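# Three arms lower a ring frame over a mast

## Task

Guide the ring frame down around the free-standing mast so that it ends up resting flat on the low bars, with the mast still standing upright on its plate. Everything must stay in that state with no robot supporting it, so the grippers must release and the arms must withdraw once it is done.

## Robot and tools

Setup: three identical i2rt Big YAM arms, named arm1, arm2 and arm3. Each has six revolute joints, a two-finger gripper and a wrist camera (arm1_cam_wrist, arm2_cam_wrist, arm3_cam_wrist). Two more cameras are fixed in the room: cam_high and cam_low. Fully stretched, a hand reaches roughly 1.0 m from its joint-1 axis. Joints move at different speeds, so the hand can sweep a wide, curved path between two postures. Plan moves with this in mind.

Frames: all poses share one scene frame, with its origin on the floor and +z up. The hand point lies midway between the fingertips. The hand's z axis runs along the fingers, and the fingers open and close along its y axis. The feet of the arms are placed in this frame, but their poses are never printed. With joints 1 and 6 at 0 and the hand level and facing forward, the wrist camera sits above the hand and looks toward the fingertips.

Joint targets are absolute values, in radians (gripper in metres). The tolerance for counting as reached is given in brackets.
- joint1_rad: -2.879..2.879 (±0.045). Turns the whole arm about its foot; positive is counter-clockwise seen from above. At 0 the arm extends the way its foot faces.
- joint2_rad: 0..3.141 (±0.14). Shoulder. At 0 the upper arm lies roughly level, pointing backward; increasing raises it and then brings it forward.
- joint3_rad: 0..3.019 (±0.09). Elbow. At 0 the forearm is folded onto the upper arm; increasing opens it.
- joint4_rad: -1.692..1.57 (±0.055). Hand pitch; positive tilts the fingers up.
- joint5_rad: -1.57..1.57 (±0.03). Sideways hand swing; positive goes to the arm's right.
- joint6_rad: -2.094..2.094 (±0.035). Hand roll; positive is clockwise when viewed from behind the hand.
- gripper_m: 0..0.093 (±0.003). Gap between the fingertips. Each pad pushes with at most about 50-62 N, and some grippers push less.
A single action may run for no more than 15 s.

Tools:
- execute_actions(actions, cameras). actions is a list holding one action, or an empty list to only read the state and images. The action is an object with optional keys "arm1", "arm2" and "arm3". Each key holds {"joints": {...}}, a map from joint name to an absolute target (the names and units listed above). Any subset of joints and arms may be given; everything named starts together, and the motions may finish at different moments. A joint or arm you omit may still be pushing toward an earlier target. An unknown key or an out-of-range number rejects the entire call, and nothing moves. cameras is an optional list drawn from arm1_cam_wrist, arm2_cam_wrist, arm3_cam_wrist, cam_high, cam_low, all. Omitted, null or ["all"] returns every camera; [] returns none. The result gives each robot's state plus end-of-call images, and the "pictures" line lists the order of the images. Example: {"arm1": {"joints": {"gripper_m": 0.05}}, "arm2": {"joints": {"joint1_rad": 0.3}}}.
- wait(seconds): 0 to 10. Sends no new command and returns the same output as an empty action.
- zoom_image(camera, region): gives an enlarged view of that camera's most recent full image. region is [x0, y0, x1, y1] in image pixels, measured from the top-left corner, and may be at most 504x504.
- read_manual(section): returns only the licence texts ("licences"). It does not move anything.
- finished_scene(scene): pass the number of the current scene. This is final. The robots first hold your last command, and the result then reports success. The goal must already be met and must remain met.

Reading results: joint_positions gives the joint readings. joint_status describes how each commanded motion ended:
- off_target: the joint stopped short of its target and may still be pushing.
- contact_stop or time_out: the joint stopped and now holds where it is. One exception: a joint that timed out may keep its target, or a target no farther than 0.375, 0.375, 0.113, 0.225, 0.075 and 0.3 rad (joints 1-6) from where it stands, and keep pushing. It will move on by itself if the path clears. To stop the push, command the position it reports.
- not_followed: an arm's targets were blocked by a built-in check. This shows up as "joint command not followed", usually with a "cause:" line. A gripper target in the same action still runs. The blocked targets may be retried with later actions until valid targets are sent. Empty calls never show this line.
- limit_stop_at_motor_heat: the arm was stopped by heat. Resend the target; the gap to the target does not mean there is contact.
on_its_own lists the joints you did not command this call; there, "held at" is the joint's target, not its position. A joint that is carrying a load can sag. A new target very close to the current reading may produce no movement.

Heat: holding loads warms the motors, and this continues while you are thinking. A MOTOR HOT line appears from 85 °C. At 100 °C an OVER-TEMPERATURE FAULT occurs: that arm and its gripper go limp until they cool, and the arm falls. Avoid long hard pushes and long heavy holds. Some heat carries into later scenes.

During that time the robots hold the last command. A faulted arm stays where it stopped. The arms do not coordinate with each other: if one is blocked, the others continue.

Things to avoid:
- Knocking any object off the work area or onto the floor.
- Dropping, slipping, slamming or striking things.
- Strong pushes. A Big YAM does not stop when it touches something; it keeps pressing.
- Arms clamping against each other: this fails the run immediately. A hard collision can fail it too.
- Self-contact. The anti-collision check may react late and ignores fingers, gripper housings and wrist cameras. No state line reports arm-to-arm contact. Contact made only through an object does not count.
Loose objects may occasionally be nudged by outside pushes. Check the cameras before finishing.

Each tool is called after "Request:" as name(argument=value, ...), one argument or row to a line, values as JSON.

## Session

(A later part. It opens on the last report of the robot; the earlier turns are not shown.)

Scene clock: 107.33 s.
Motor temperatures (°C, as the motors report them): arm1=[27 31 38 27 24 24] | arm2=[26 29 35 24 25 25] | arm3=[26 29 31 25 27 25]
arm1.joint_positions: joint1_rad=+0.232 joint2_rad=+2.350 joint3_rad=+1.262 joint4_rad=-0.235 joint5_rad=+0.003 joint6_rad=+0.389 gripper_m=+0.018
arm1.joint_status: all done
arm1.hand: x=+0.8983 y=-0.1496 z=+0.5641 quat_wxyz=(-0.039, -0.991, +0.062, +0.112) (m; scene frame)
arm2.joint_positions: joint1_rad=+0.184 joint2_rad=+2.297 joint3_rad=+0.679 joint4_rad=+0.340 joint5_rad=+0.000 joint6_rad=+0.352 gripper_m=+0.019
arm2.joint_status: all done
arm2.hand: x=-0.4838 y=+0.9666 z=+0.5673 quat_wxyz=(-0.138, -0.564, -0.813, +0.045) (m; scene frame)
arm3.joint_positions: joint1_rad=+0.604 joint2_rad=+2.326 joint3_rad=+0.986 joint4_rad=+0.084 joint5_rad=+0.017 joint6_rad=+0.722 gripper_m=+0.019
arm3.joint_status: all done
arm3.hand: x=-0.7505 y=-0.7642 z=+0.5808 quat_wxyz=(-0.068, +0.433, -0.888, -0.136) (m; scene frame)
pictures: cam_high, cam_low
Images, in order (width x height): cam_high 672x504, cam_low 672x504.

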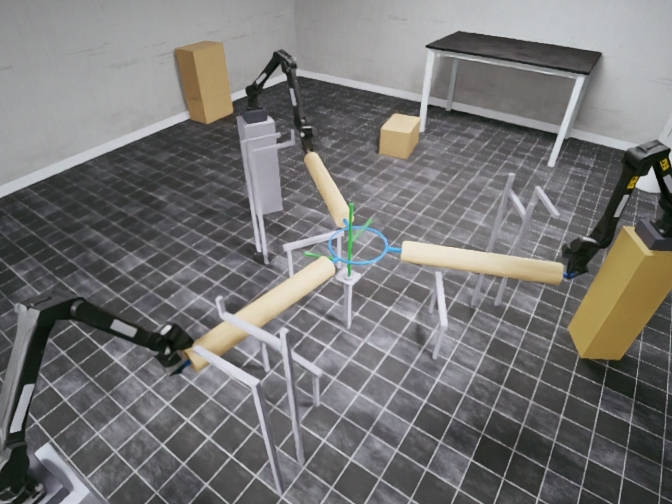

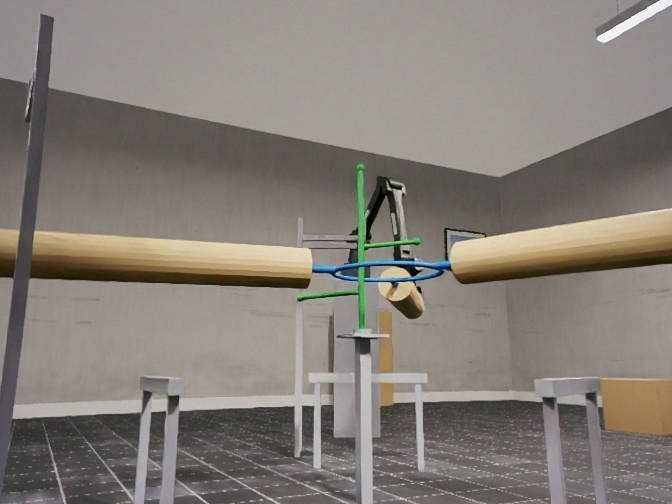

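Request:
execute_actions(
  actions=[
    {"arm1":{"joints":{"joint1_rad":0.28,"joint2_rad":2.2,"joint3_rad":1.01,"joint4_rad":-0.045,"joint6_rad":0.435}},"arm2":{"joints":{"joint1_rad":0.35,"joint2_rad":2.29,"joint3_rad":0.84,"joint4_rad":0.215,"joint6_rad":0.505}},"arm3":{"joints":{"joint1_rad":0.435,"joint2_rad":2.315,"joint3_rad":1.025,"joint4_rad":0.065,"joint6_rad":0.54}}},
  ],
  cameras=["cam_low"],
)

Request:
execute_actions(
  actions=[
    {"arm1":{"joints":{"joint1_rad":0.505,"joint2_rad":2.225,"joint3_rad":1.05,"joint4_rad":-0.07,"joint6_rad":0.665}},"arm2":{"joints":{"joint1_rad":0.24,"joint2_rad":2.345,"joint3_rad":1.15,"joint4_rad":-0.03,"joint6_rad":0.39}},"arm3":{"joints":{"joint1_rad":0.295,"joint2_rad":2.27,"joint3_rad":0.73,"joint4_rad":0.31,"joint6_rad":0.4}}},
  ],
  cameras=["cam_low","cam_high"],
)

Request:
zoom_image(
  camera="cam_high",
  region=[270,190,410,310],
)

Scene clock: 120.97 s.
Motor temperatures (°C, as the motors report them): arm1=[27 32 36 27 24 24] | arm2=[26 29 33 24 25 25] | arm3=[26 30 29 25 27 25]
arm1.joint_positions: joint1_rad=+0.284 joint2_rad=+2.263 joint3_rad=+1.004 joint4_rad=-0.064 joint5_rad=+0.011 joint6_rad=+0.442 gripper_m=+0.018
arm1.joint_status: all done
arm1.hand: x=+0.9836 y=-0.1519 z=+0.5661 quat_wxyz=(-0.041, -0.991, +0.063, +0.110) (m; scene frame)
arm2.joint_positions: joint1_rad=+0.344 joint2_rad=+2.305 joint3_rad=+0.832 joint4_rad=+0.217 joint5_rad=+0.017 joint6_rad=+0.510 gripper_m=+0.019
arm2.joint_status: all done
arm2.hand: x=-0.3953 y=+0.9665 z=+0.5666 quat_wxyz=(-0.153, -0.563, -0.811, +0.031) (m; scene frame)
arm3.joint_positions: joint1_rad=+0.425 joint2_rad=+2.326 joint3_rad=+1.002 joint4_rad=+0.065 joint5_rad=-0.001 joint6_rad=+0.545 gripper_m=+0.019
arm3.joint_status: all done
arm3.hand: x=-0.6647 y=-0.7619 z=+0.5823 quat_wxyz=(-0.084, +0.434, -0.888, -0.126) (m; scene frame)
pictures: cam_low
Images, in order (width x height): cam_low 672x504.

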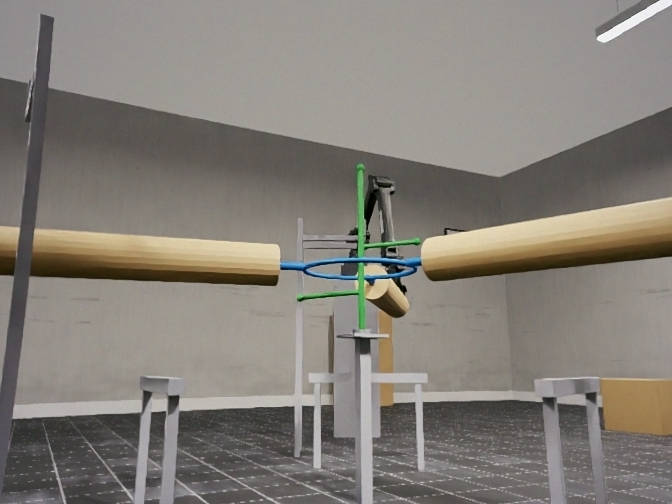

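Scene clock: 122.07 s.
Motor temperatures (°C, as the motors report them): arm1=[27 32 36 27 24 24] | arm2=[26 29 33 24 25 25] | arm3=[26 30 29 25 27 25]
arm1.joint_positions: joint1_rad=+0.516 joint2_rad=+2.263 joint3_rad=+1.029 joint4_rad=-0.082 joint5_rad=+0.008 joint6_rad=+0.675 gripper_m=+0.018
arm1.joint_status: all done
arm1.hand: x=+1.0217 y=-0.2616 z=+0.5703 quat_wxyz=(-0.070, -0.990, +0.064, +0.100) (m; scene frame)
arm2.joint_positions: joint1_rad=+0.231 joint2_rad=+2.364 joint3_rad=+1.133 joint4_rad=-0.031 joint5_rad=+0.005 joint6_rad=+0.405 gripper_m=+0.019
arm2.joint_status: all done
arm2.hand: x=-0.3586 y=+0.8578 z=+0.5684 quat_wxyz=(-0.147, -0.566, -0.810, +0.042) (m; scene frame)
arm3.joint_positions: joint1_rad=+0.290 joint2_rad=+2.307 joint3_rad=+0.737 joint4_rad=+0.299 joint5_rad=-0.014 joint6_rad=+0.413 gripper_m=+0.019
arm3.joint_status: all done
arm3.hand: x=-0.6254 y=-0.8708 z=+0.5769 quat_wxyz=(-0.092, +0.434, -0.889, -0.113) (m; scene frame)
pictures: cam_high, cam_low
Images, in order (width x height): cam_high 672x504, cam_low 672x504.

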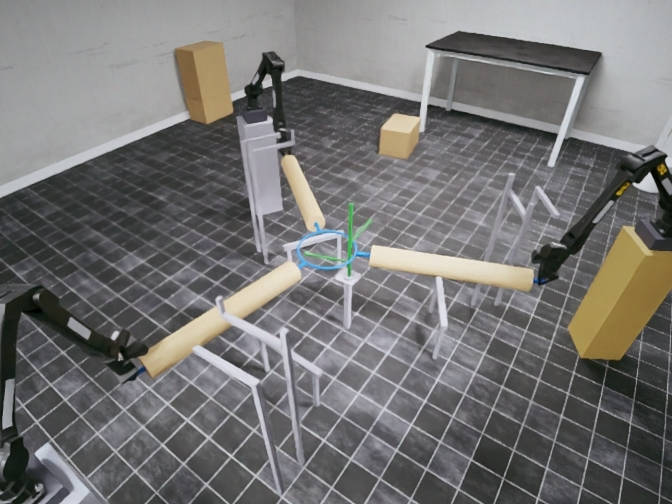

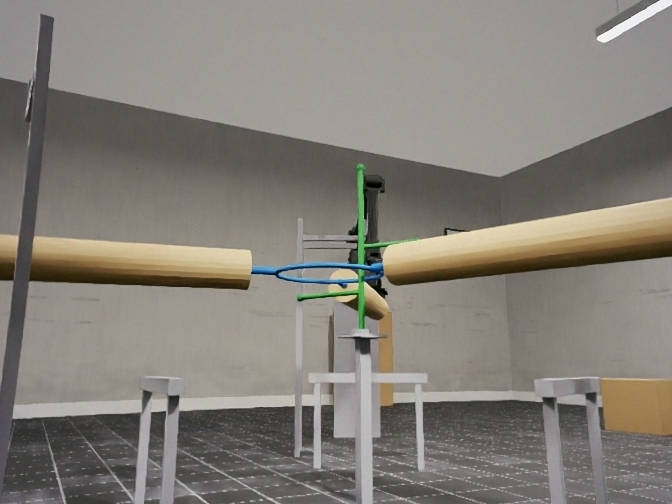

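Region (270, 190, 410, 310) of cam_high's 672x504 image, scaled by 3.600, with more detail than that image has; it fills the top 432 rows of this view, and the rest is white.

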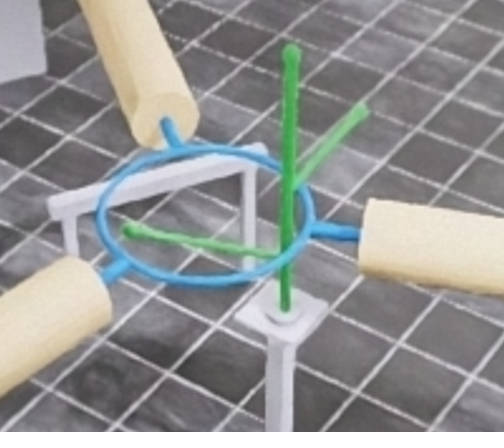

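Request:
execute_actions(
  actions=[
    {"arm1":{"joints":{"joint1_rad":0.516,"joint2_rad":2.335,"joint3_rad":1.085,"joint4_rad":-0.005}},"arm2":{"joints":{"joint2_rad":2.432,"joint3_rad":1.195,"joint4_rad":0.035}},"arm3":{"joints":{"joint2_rad":2.395,"joint3_rad":0.79,"joint4_rad":0.375}}},
  ],
  cameras=["cam_low","cam_high"],
)

Request:
zoom_image(
  camera="cam_high",
  region=[270,190,410,310],
)

Scene clock: 132.70 s.
Motor temperatures (°C, as the motors report them): arm1=[27 32 34 27 24 24] | arm2=[26 30 33 24 25 25] | arm3=[26 30 28 25 27 25]
arm1.joint_positions: joint1_rad=+0.514 joint2_rad=+2.346 joint3_rad=+1.055 joint4_rad=-0.026 joint5_rad=+0.013 joint6_rad=+0.672 gripper_m=+0.018
arm1.joint_status: all done
arm1.hand: x=+1.0222 y=-0.2596 z=+0.5386 quat_wxyz=(-0.068, -0.990, +0.064, +0.102) (m; scene frame)
arm2.joint_positions: joint1_rad=+0.231 joint2_rad=+2.453 joint3_rad=+1.169 joint4_rad=+0.020 joint5_rad=+0.002 joint6_rad=+0.405 gripper_m=+0.019
arm2.joint_status: all done
arm2.hand: x=-0.3599 y=+0.8592 z=+0.5329 quat_wxyz=(-0.147, -0.566, -0.810, +0.040) (m; scene frame)
arm3.joint_positions: joint1_rad=+0.292 joint2_rad=+2.416 joint3_rad=+0.788 joint4_rad=+0.358 joint5_rad=-0.012 joint6_rad=+0.413 gripper_m=+0.019
arm3.joint_status: all done
arm3.hand: x=-0.6252 y=-0.8691 z=+0.5432 quat_wxyz=(-0.093, +0.434, -0.889, -0.113) (m; scene frame)
pictures: cam_high, cam_low
Images, in order (width x height): cam_high 672x504, cam_low 672x504.

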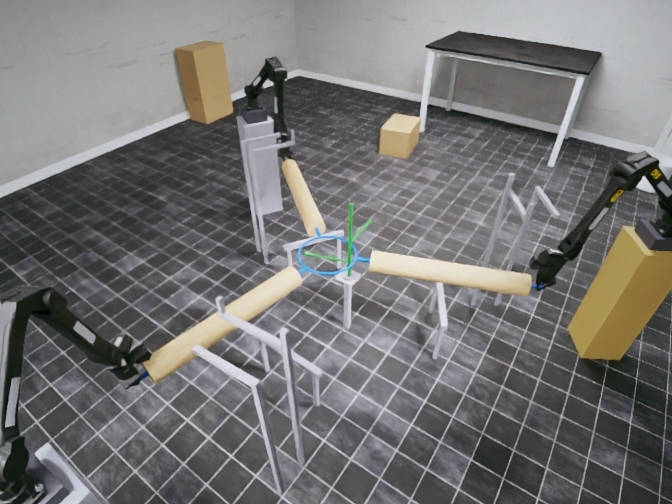

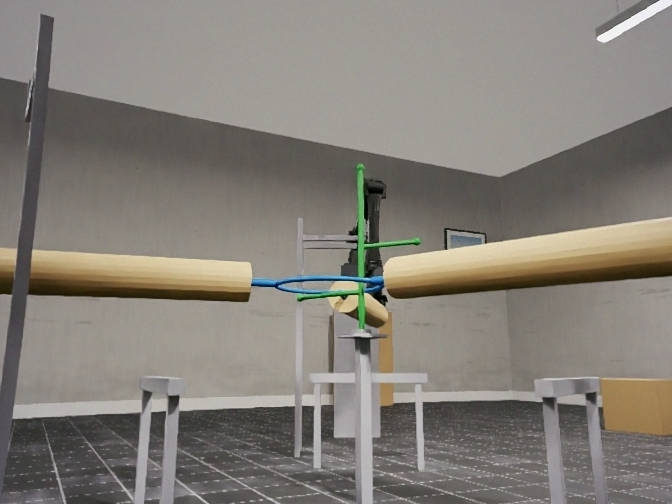

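Region (270, 190, 410, 310) of cam_high's 672x504 image, scaled by 3.600, with more detail than that image has; it fills the top 432 rows of this view, and the rest is white.

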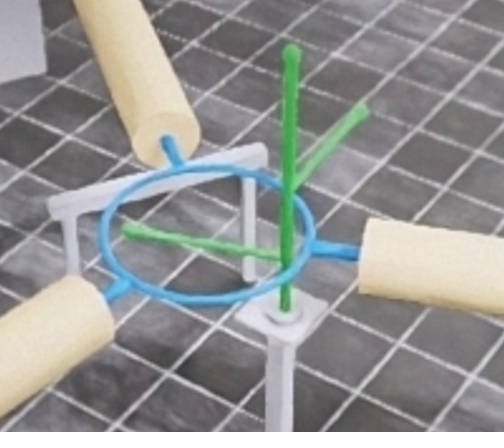

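Request:
execute_actions(
  actions=[
    {"arm1":{"joints":{"joint2_rad":2.432,"joint3_rad":1.145,"joint4_rad":0.04}},"arm2":{"joints":{"joint1_rad":0.222,"joint2_rad":2.523,"joint3_rad":1.245,"joint4_rad":0.076}},"arm3":{"joints":{"joint1_rad":0.31,"joint2_rad":2.505,"joint3_rad":0.84,"joint4_rad":0.43}}},
  ],
  cameras=["cam_high"],
)

Request:
zoom_image(
  camera="cam_high",
  region=[270,190,410,310],
)

Request:
execute_actions(
  actions=[
    {"arm1":{"joints":{"joint2_rad":2.525,"joint3_rad":1.195,"joint4_rad":0.083}},"arm2":{"joints":{"joint2_rad":2.613,"joint3_rad":1.298,"joint4_rad":0.11}},"arm3":{"joints":{"joint2_rad":2.609,"joint3_rad":0.907,"joint4_rad":0.47}}},
  ],
  cameras=["cam_low","cam_high"],
)

Scene clock: 145.80 s.
Motor temperatures (°C, as the motors report them): arm1=[27 32 34 27 24 24] | arm2=[26 31 33 24 24 25] | arm3=[26 30 28 25 27 25]
arm1.joint_positions: joint1_rad=+0.515 joint2_rad=+2.448 joint3_rad=+1.114 joint4_rad=+0.016 joint5_rad=+0.011 joint6_rad=+0.672 gripper_m=+0.018
arm1.joint_status: all done
arm1.hand: x=+1.0188 y=-0.2626 z=+0.5012 quat_wxyz=(-0.068, -0.991, +0.063, +0.101) (m; scene frame)
arm2.joint_positions: joint1_rad=+0.230 joint2_rad=+2.547 joint3_rad=+1.219 joint4_rad=+0.060 joint5_rad=+0.002 joint6_rad=+0.405 gripper_m=+0.019
arm2.joint_status: all done
arm2.hand: x=-0.3614 y=+0.8588 z=+0.4961 quat_wxyz=(-0.145, -0.567, -0.810, +0.039) (m; scene frame)
arm3.joint_positions: joint1_rad=+0.306 joint2_rad=+2.523 joint3_rad=+0.842 joint4_rad=+0.414 joint5_rad=-0.011 joint6_rad=+0.424 gripper_m=+0.019
arm3.joint_status: all done
arm3.hand: x=-0.6303 y=-0.8688 z=+0.5086 quat_wxyz=(-0.092, +0.435, -0.888, -0.114) (m; scene frame)
pictures: cam_high
Images, in order (width x height): cam_high 672x504.

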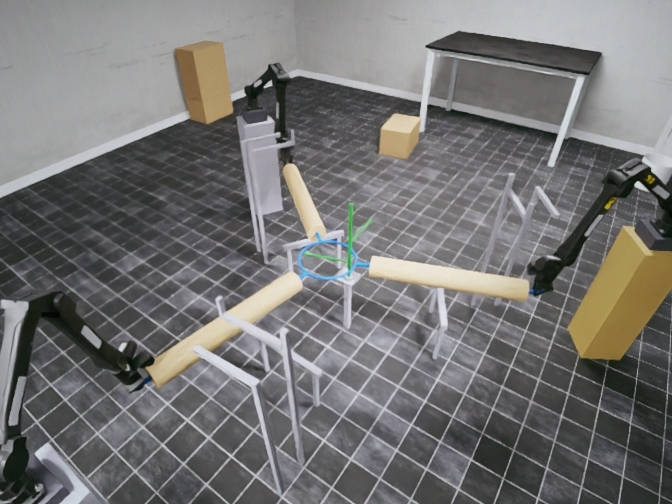

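Region (270, 190, 410, 310) of cam_high's 672x504 image, scaled by 3.600, with more detail than that image has; it fills the top 432 rows of this view, and the rest is white.

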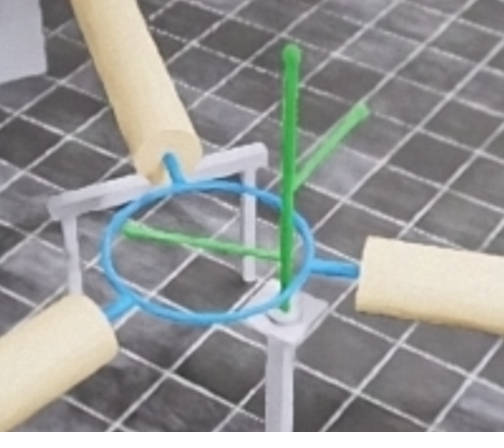

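Scene clock: 146.60 s.
Motor temperatures (°C, as the motors report them): arm1=[27 32 34 27 24 24] | arm2=[26 31 33 24 24 25] | arm3=[26 30 27 25 27 25]
arm1.joint_positions: joint1_rad=+0.515 joint2_rad=+2.541 joint3_rad=+1.166 joint4_rad=+0.058 joint5_rad=+0.012 joint6_rad=+0.672 gripper_m=+0.018
arm1.joint_status: all done
arm1.hand: x=+1.0187 y=-0.2632 z=+0.4659 quat_wxyz=(-0.068, -0.991, +0.063, +0.101) (m; scene frame)
arm2.joint_positions: joint1_rad=+0.230 joint2_rad=+2.635 joint3_rad=+1.275 joint4_rad=+0.093 joint5_rad=+0.002 joint6_rad=+0.405 gripper_m=+0.019
arm2.joint_status: all done
arm2.hand: x=-0.3615 y=+0.8581 z=+0.4617 quat_wxyz=(-0.145, -0.567, -0.810, +0.039) (m; scene frame)
arm3.joint_positions: joint1_rad=+0.306 joint2_rad=+2.629 joint3_rad=+0.908 joint4_rad=+0.453 joint5_rad=-0.012 joint6_rad=+0.425 gripper_m=+0.019
arm3.joint_status: all done
arm3.hand: x=-0.6305 y=-0.8686 z=+0.4729 quat_wxyz=(-0.092, +0.435, -0.888, -0.115) (m; scene frame)
pictures: cam_high, cam_low
Images, in order (width x height): cam_high 672x504, cam_low 672x504.

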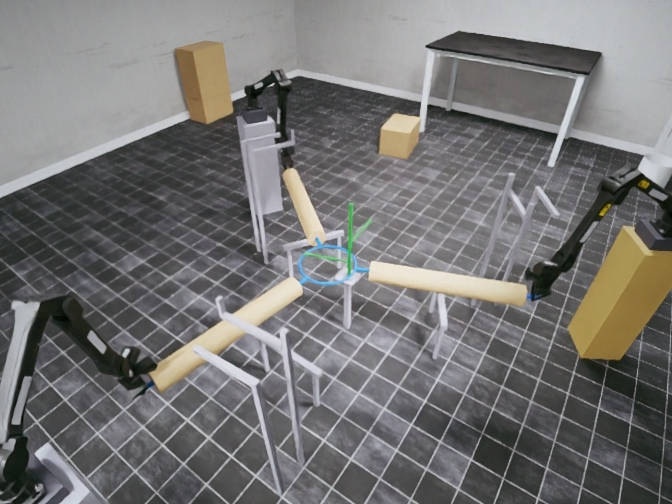

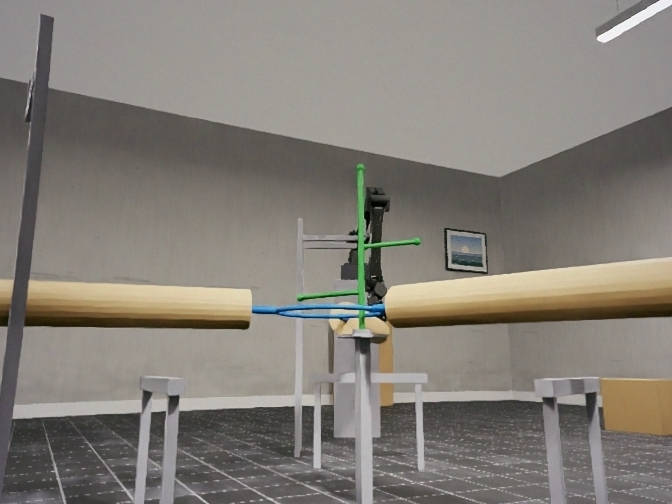

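Request:
execute_actions(
  actions=[
    {"arm1":{"joints":{"joint1_rad":0.275,"joint2_rad":2.51,"joint3_rad":1.14,"joint4_rad":0.105,"joint6_rad":0.43}},"arm2":{"joints":{"joint1_rad":0.355,"joint2_rad":2.585,"joint3_rad":0.99,"joint4_rad":0.375,"joint6_rad":0.51}},"arm3":{"joints":{"joint1_rad":0.435,"joint2_rad":2.6,"joint3_rad":1.17,"joint4_rad":0.197,"joint6_rad":0.55}}},
  ],
  cameras=["cam_low"],
)

Request:
execute_actions(
  actions=[
    {"arm1":{"joints":{"joint2_rad":2.76,"joint3_rad":1.325,"joint4_rad":0.187}},"arm2":{"joints":{"joint2_rad":2.85,"joint3_rad":1.205,"joint4_rad":0.43}},"arm3":{"joints":{"joint2_rad":2.835,"joint3_rad":1.365,"joint4_rad":0.26}}},
  ],
  cameras=["cam_low","cam_high"],
)

Scene clock: 160.77 s.
Motor temperatures (°C, as the motors report them): arm1=[27 32 33 27 24 24] | arm2=[26 31 33 24 24 25] | arm3=[26 30 27 25 27 25]
arm1.joint_positions: joint1_rad=+0.263 joint2_rad=+2.541 joint3_rad=+1.135 joint4_rad=+0.087 joint5_rad=-0.004 joint6_rad=+0.428 gripper_m=+0.018
arm1.joint_status: all done
arm1.hand: x=+0.9790 y=-0.1456 z=+0.4630 quat_wxyz=(-0.047, -0.991, +0.066, +0.111) (m; scene frame)
arm2.joint_positions: joint1_rad=+0.353 joint2_rad=+2.628 joint3_rad=+0.990 joint4_rad=+0.361 joint5_rad=+0.015 joint6_rad=+0.518 gripper_m=+0.019
arm2.joint_status: all done
arm2.hand: x=-0.4007 y=+0.9741 z=+0.4556 quat_wxyz=(-0.143, -0.564, -0.813, +0.028) (m; scene frame)
arm3.joint_positions: joint1_rad=+0.442 joint2_rad=+2.629 joint3_rad=+1.179 joint4_rad=+0.201 joint5_rad=+0.001 joint6_rad=+0.562 gripper_m=+0.019
arm3.joint_status: all done
arm3.hand: x=-0.6710 y=-0.7527 z=+0.4715 quat_wxyz=(-0.085, +0.433, -0.888, -0.131) (m; scene frame)
pictures: cam_low
Images, in order (width x height): cam_low 672x504.

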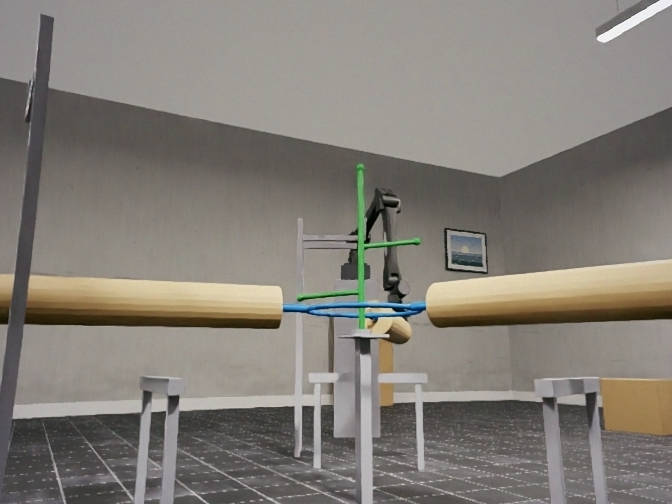

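Scene clock: 161.77 s.
Motor temperatures (°C, as the motors report them): arm1=[27 32 33 27 24 24] | arm2=[26 31 33 24 24 25] | arm3=[26 30 27 25 27 25]
arm1.joint_positions: joint1_rad=+0.277 joint2_rad=+2.786 joint3_rad=+1.307 joint4_rad=+0.166 joint5_rad=-0.004 joint6_rad=+0.440 gripper_m=+0.018
arm1.joint_status: all done
arm1.hand: x=+0.9811 y=-0.1525 z=+0.3698 quat_wxyz=(-0.049, -0.990, +0.065, +0.113) (m; scene frame)
arm2.joint_positions: joint1_rad=+0.353 joint2_rad=+2.876 joint3_rad=+1.202 joint4_rad=+0.405 joint5_rad=+0.014 joint6_rad=+0.522 gripper_m=+0.019
arm2.joint_status: all done
arm2.hand: x=-0.3963 y=+0.9686 z=+0.3639 quat_wxyz=(-0.146, -0.565, -0.812, +0.028) (m; scene frame)
arm3.joint_positions: joint1_rad=+0.441 joint2_rad=+2.868 joint3_rad=+1.365 joint4_rad=+0.251 joint5_rad=+0.002 joint6_rad=+0.565 gripper_m=+0.019
arm3.joint_status: all done
arm3.hand: x=-0.6700 y=-0.7553 z=+0.3796 quat_wxyz=(-0.085, +0.432, -0.889, -0.129) (m; scene frame)
pictures: cam_high, cam_low
Images, in order (width x height): cam_high 672x504, cam_low 672x504.

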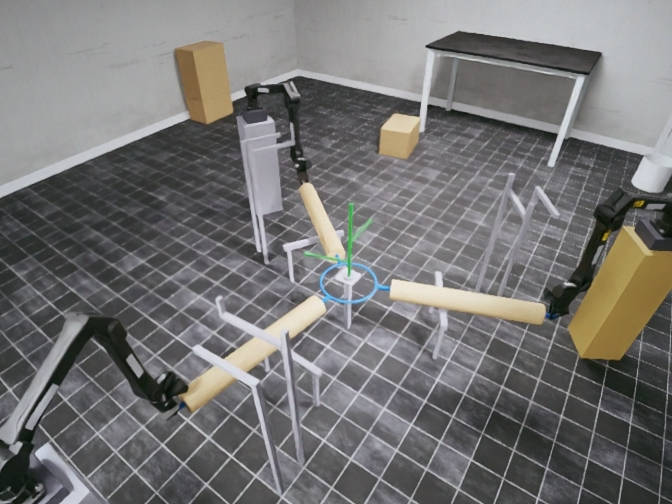

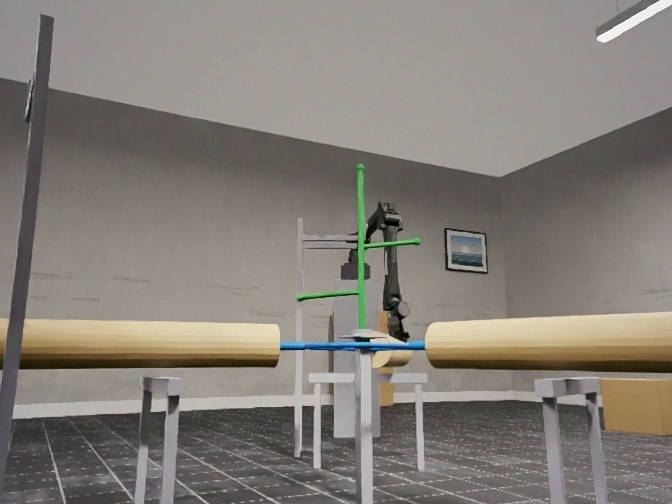

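Request:
execute_actions(
  actions=[
    {"arm1":{"joints":{"joint2_rad":2.835,"joint3_rad":1.37,"joint4_rad":0.195}},"arm2":{"joints":{"joint2_rad":2.925,"joint3_rad":1.255,"joint4_rad":0.435}},"arm3":{"joints":{"joint2_rad":2.915,"joint3_rad":1.42,"joint4_rad":0.268}}},
  ],
  cameras=["cam_low"],
)

Request:
execute_actions(
  actions=[
    {"arm1":{"joints":{"gripper_m":0.07,"joint3_rad":1.345,"joint4_rad":0.17}},"arm2":{"joints":{"gripper_m":0.07,"joint3_rad":1.245,"joint4_rad":0.405}},"arm3":{"joints":{"gripper_m":0.07,"joint3_rad":1.41,"joint4_rad":0.25}}},
  ],
  cameras=[],
)

Request:
execute_actions(
  actions=[
    {"arm1":{"joints":{"joint2_rad":2.31,"joint3_rad":0.88,"joint4_rad":-0.03}},"arm2":{"joints":{"joint2_rad":2.35,"joint3_rad":0.74,"joint4_rad":0.2}},"arm3":{"joints":{"joint2_rad":2.38,"joint3_rad":0.92,"joint4_rad":0.05}}},
  ],
  cameras=["cam_low","cam_high"],
)

Scene clock: 173.53 s.
Motor temperatures (°C, as the motors report them): arm1=[27 32 33 27 24 24] | arm2=[26 31 32 24 25 25] | arm3=[26 31 27 25 27 25]
arm1.joint_positions: joint1_rad=+0.277 joint2_rad=+2.831 joint3_rad=+1.346 joint4_rad=+0.172 joint5_rad=-0.007 joint6_rad=+0.440 gripper_m=+0.018
arm1.joint_status: all done
arm1.hand: x=+0.9812 y=-0.1531 z=+0.3525 quat_wxyz=(-0.051, -0.990, +0.065, +0.112) (m; scene frame)
arm2.joint_positions: joint1_rad=+0.353 joint2_rad=+2.918 joint3_rad=+1.238 joint4_rad=+0.414 joint5_rad=+0.013 joint6_rad=+0.524 gripper_m=+0.019
arm2.joint_status: all done
arm2.hand: x=-0.3960 y=+0.9684 z=+0.3486 quat_wxyz=(-0.148, -0.566, -0.811, +0.027) (m; scene frame)
arm3.joint_positions: joint1_rad=+0.441 joint2_rad=+2.916 joint3_rad=+1.409 joint4_rad=+0.256 joint5_rad=+0.000 joint6_rad=+0.565 gripper_m=+0.019
arm3.joint_status: all done
arm3.hand: x=-0.6703 y=-0.7552 z=+0.3612 quat_wxyz=(-0.084, +0.432, -0.888, -0.130) (m; scene frame)
pictures: cam_low
Images, in order (width x height): cam_low 672x504.

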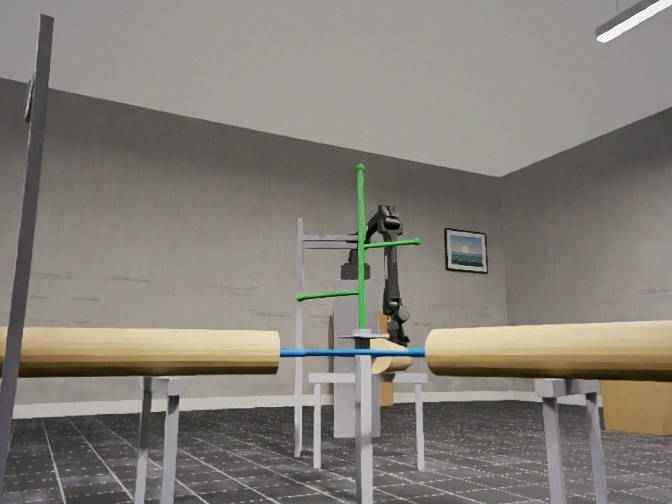

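Scene clock: 174.20 s.
Motor temperatures (°C, as the motors report them): arm1=[27 32 33 27 24 24] | arm2=[26 31 32 24 25 25] | arm3=[26 31 27 25 27 25]
arm1.joint_positions: joint1_rad=+0.277 joint2_rad=+2.831 joint3_rad=+1.345 joint4_rad=+0.172 joint5_rad=-0.002 joint6_rad=+0.440 gripper_m=+0.070
arm1.joint_status: all done
arm1.hand: x=+0.9811 y=-0.1522 z=+0.3524 quat_wxyz=(-0.048, -0.990, +0.065, +0.113) (m; scene frame)
arm2.joint_positions: joint1_rad=+0.353 joint2_rad=+2.918 joint3_rad=+1.239 joint4_rad=+0.414 joint5_rad=+0.003 joint6_rad=+0.522 gripper_m=+0.070
arm2.joint_status: all done
arm2.hand: x=-0.3948 y=+0.9695 z=+0.3483 quat_wxyz=(-0.149, -0.564, -0.812, +0.022) (m; scene frame)
arm3.joint_positions: joint1_rad=+0.441 joint2_rad=+2.916 joint3_rad=+1.409 joint4_rad=+0.256 joint5_rad=+0.000 joint6_rad=+0.558 gripper_m=+0.070
arm3.joint_status: all done
arm3.hand: x=-0.6703 y=-0.7553 z=+0.3612 quat_wxyz=(-0.085, +0.435, -0.887, -0.130) (m; scene frame)
pictures: none
No camera images: the call's "cameras" was empty. Leave "cameras" out to get every camera's image.

Scene clock: 175.57 s.
Motor temperatures (°C, as the motors report them): arm1=[27 32 32 27 24 24] | arm2=[26 31 32 24 25 25] | arm3=[26 31 27 25 27 25]
arm1.joint_positions: joint1_rad=+0.277 joint2_rad=+2.305 joint3_rad=+0.883 joint4_rad=-0.026 joint5_rad=-0.002 joint6_rad=+0.439 gripper_m=+0.070
arm1.joint_status: all done
arm1.hand: x=+1.0601 y=-0.1259 z=+0.5346 quat_wxyz=(-0.024, -0.996, +0.065, +0.051) (m; scene frame)
arm2.joint_positions: joint1_rad=+0.353 joint2_rad=+2.353 joint3_rad=+0.746 joint4_rad=+0.209 joint5_rad=+0.003 joint6_rad=+0.521 gripper_m=+0.070
arm2.joint_status: all done
arm2.hand: x=-0.4486 y=+1.0184 z=+0.5419 quat_wxyz=(-0.083, -0.569, -0.818, +0.017) (m; scene frame)
arm3.joint_positions: joint1_rad=+0.441 joint2_rad=+2.367 joint3_rad=+0.925 joint4_rad=+0.054 joint5_rad=+0.000 joint6_rad=+0.557 gripper_m=+0.070
arm3.joint_status: all done
arm3.hand: x=-0.6788 y=-0.8269 z=+0.5537 quat_wxyz=(-0.049, +0.439, -0.894, -0.072) (m; scene frame)
pictures: cam_high, cam_low
Images, in order (width x height): cam_high 672x504, cam_low 672x504.

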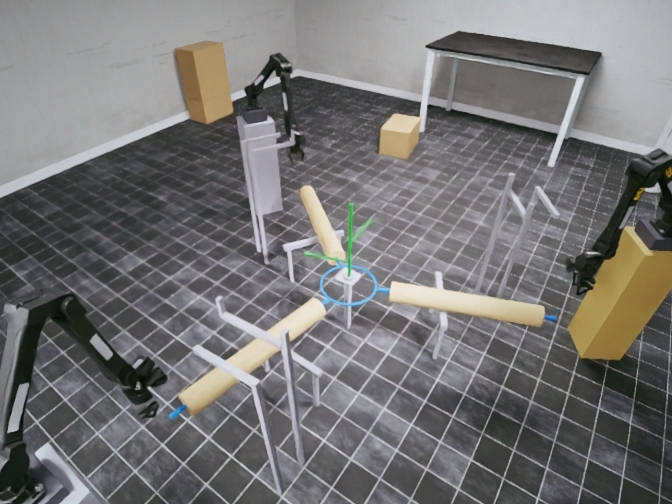

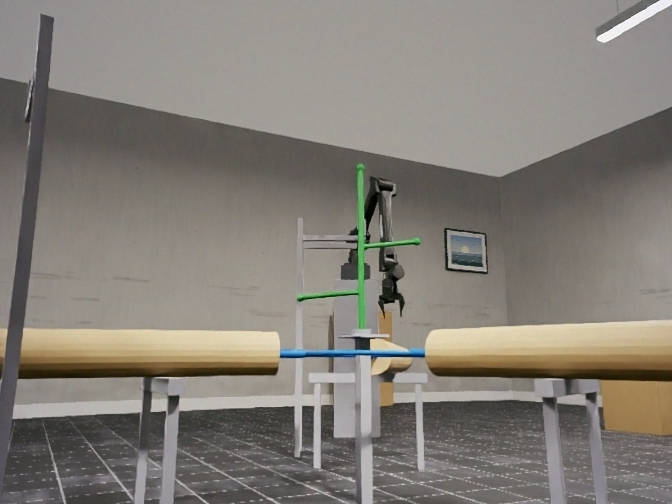

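Request:
finished_scene(
  scene=2,
)

The scene is finished: the task was done.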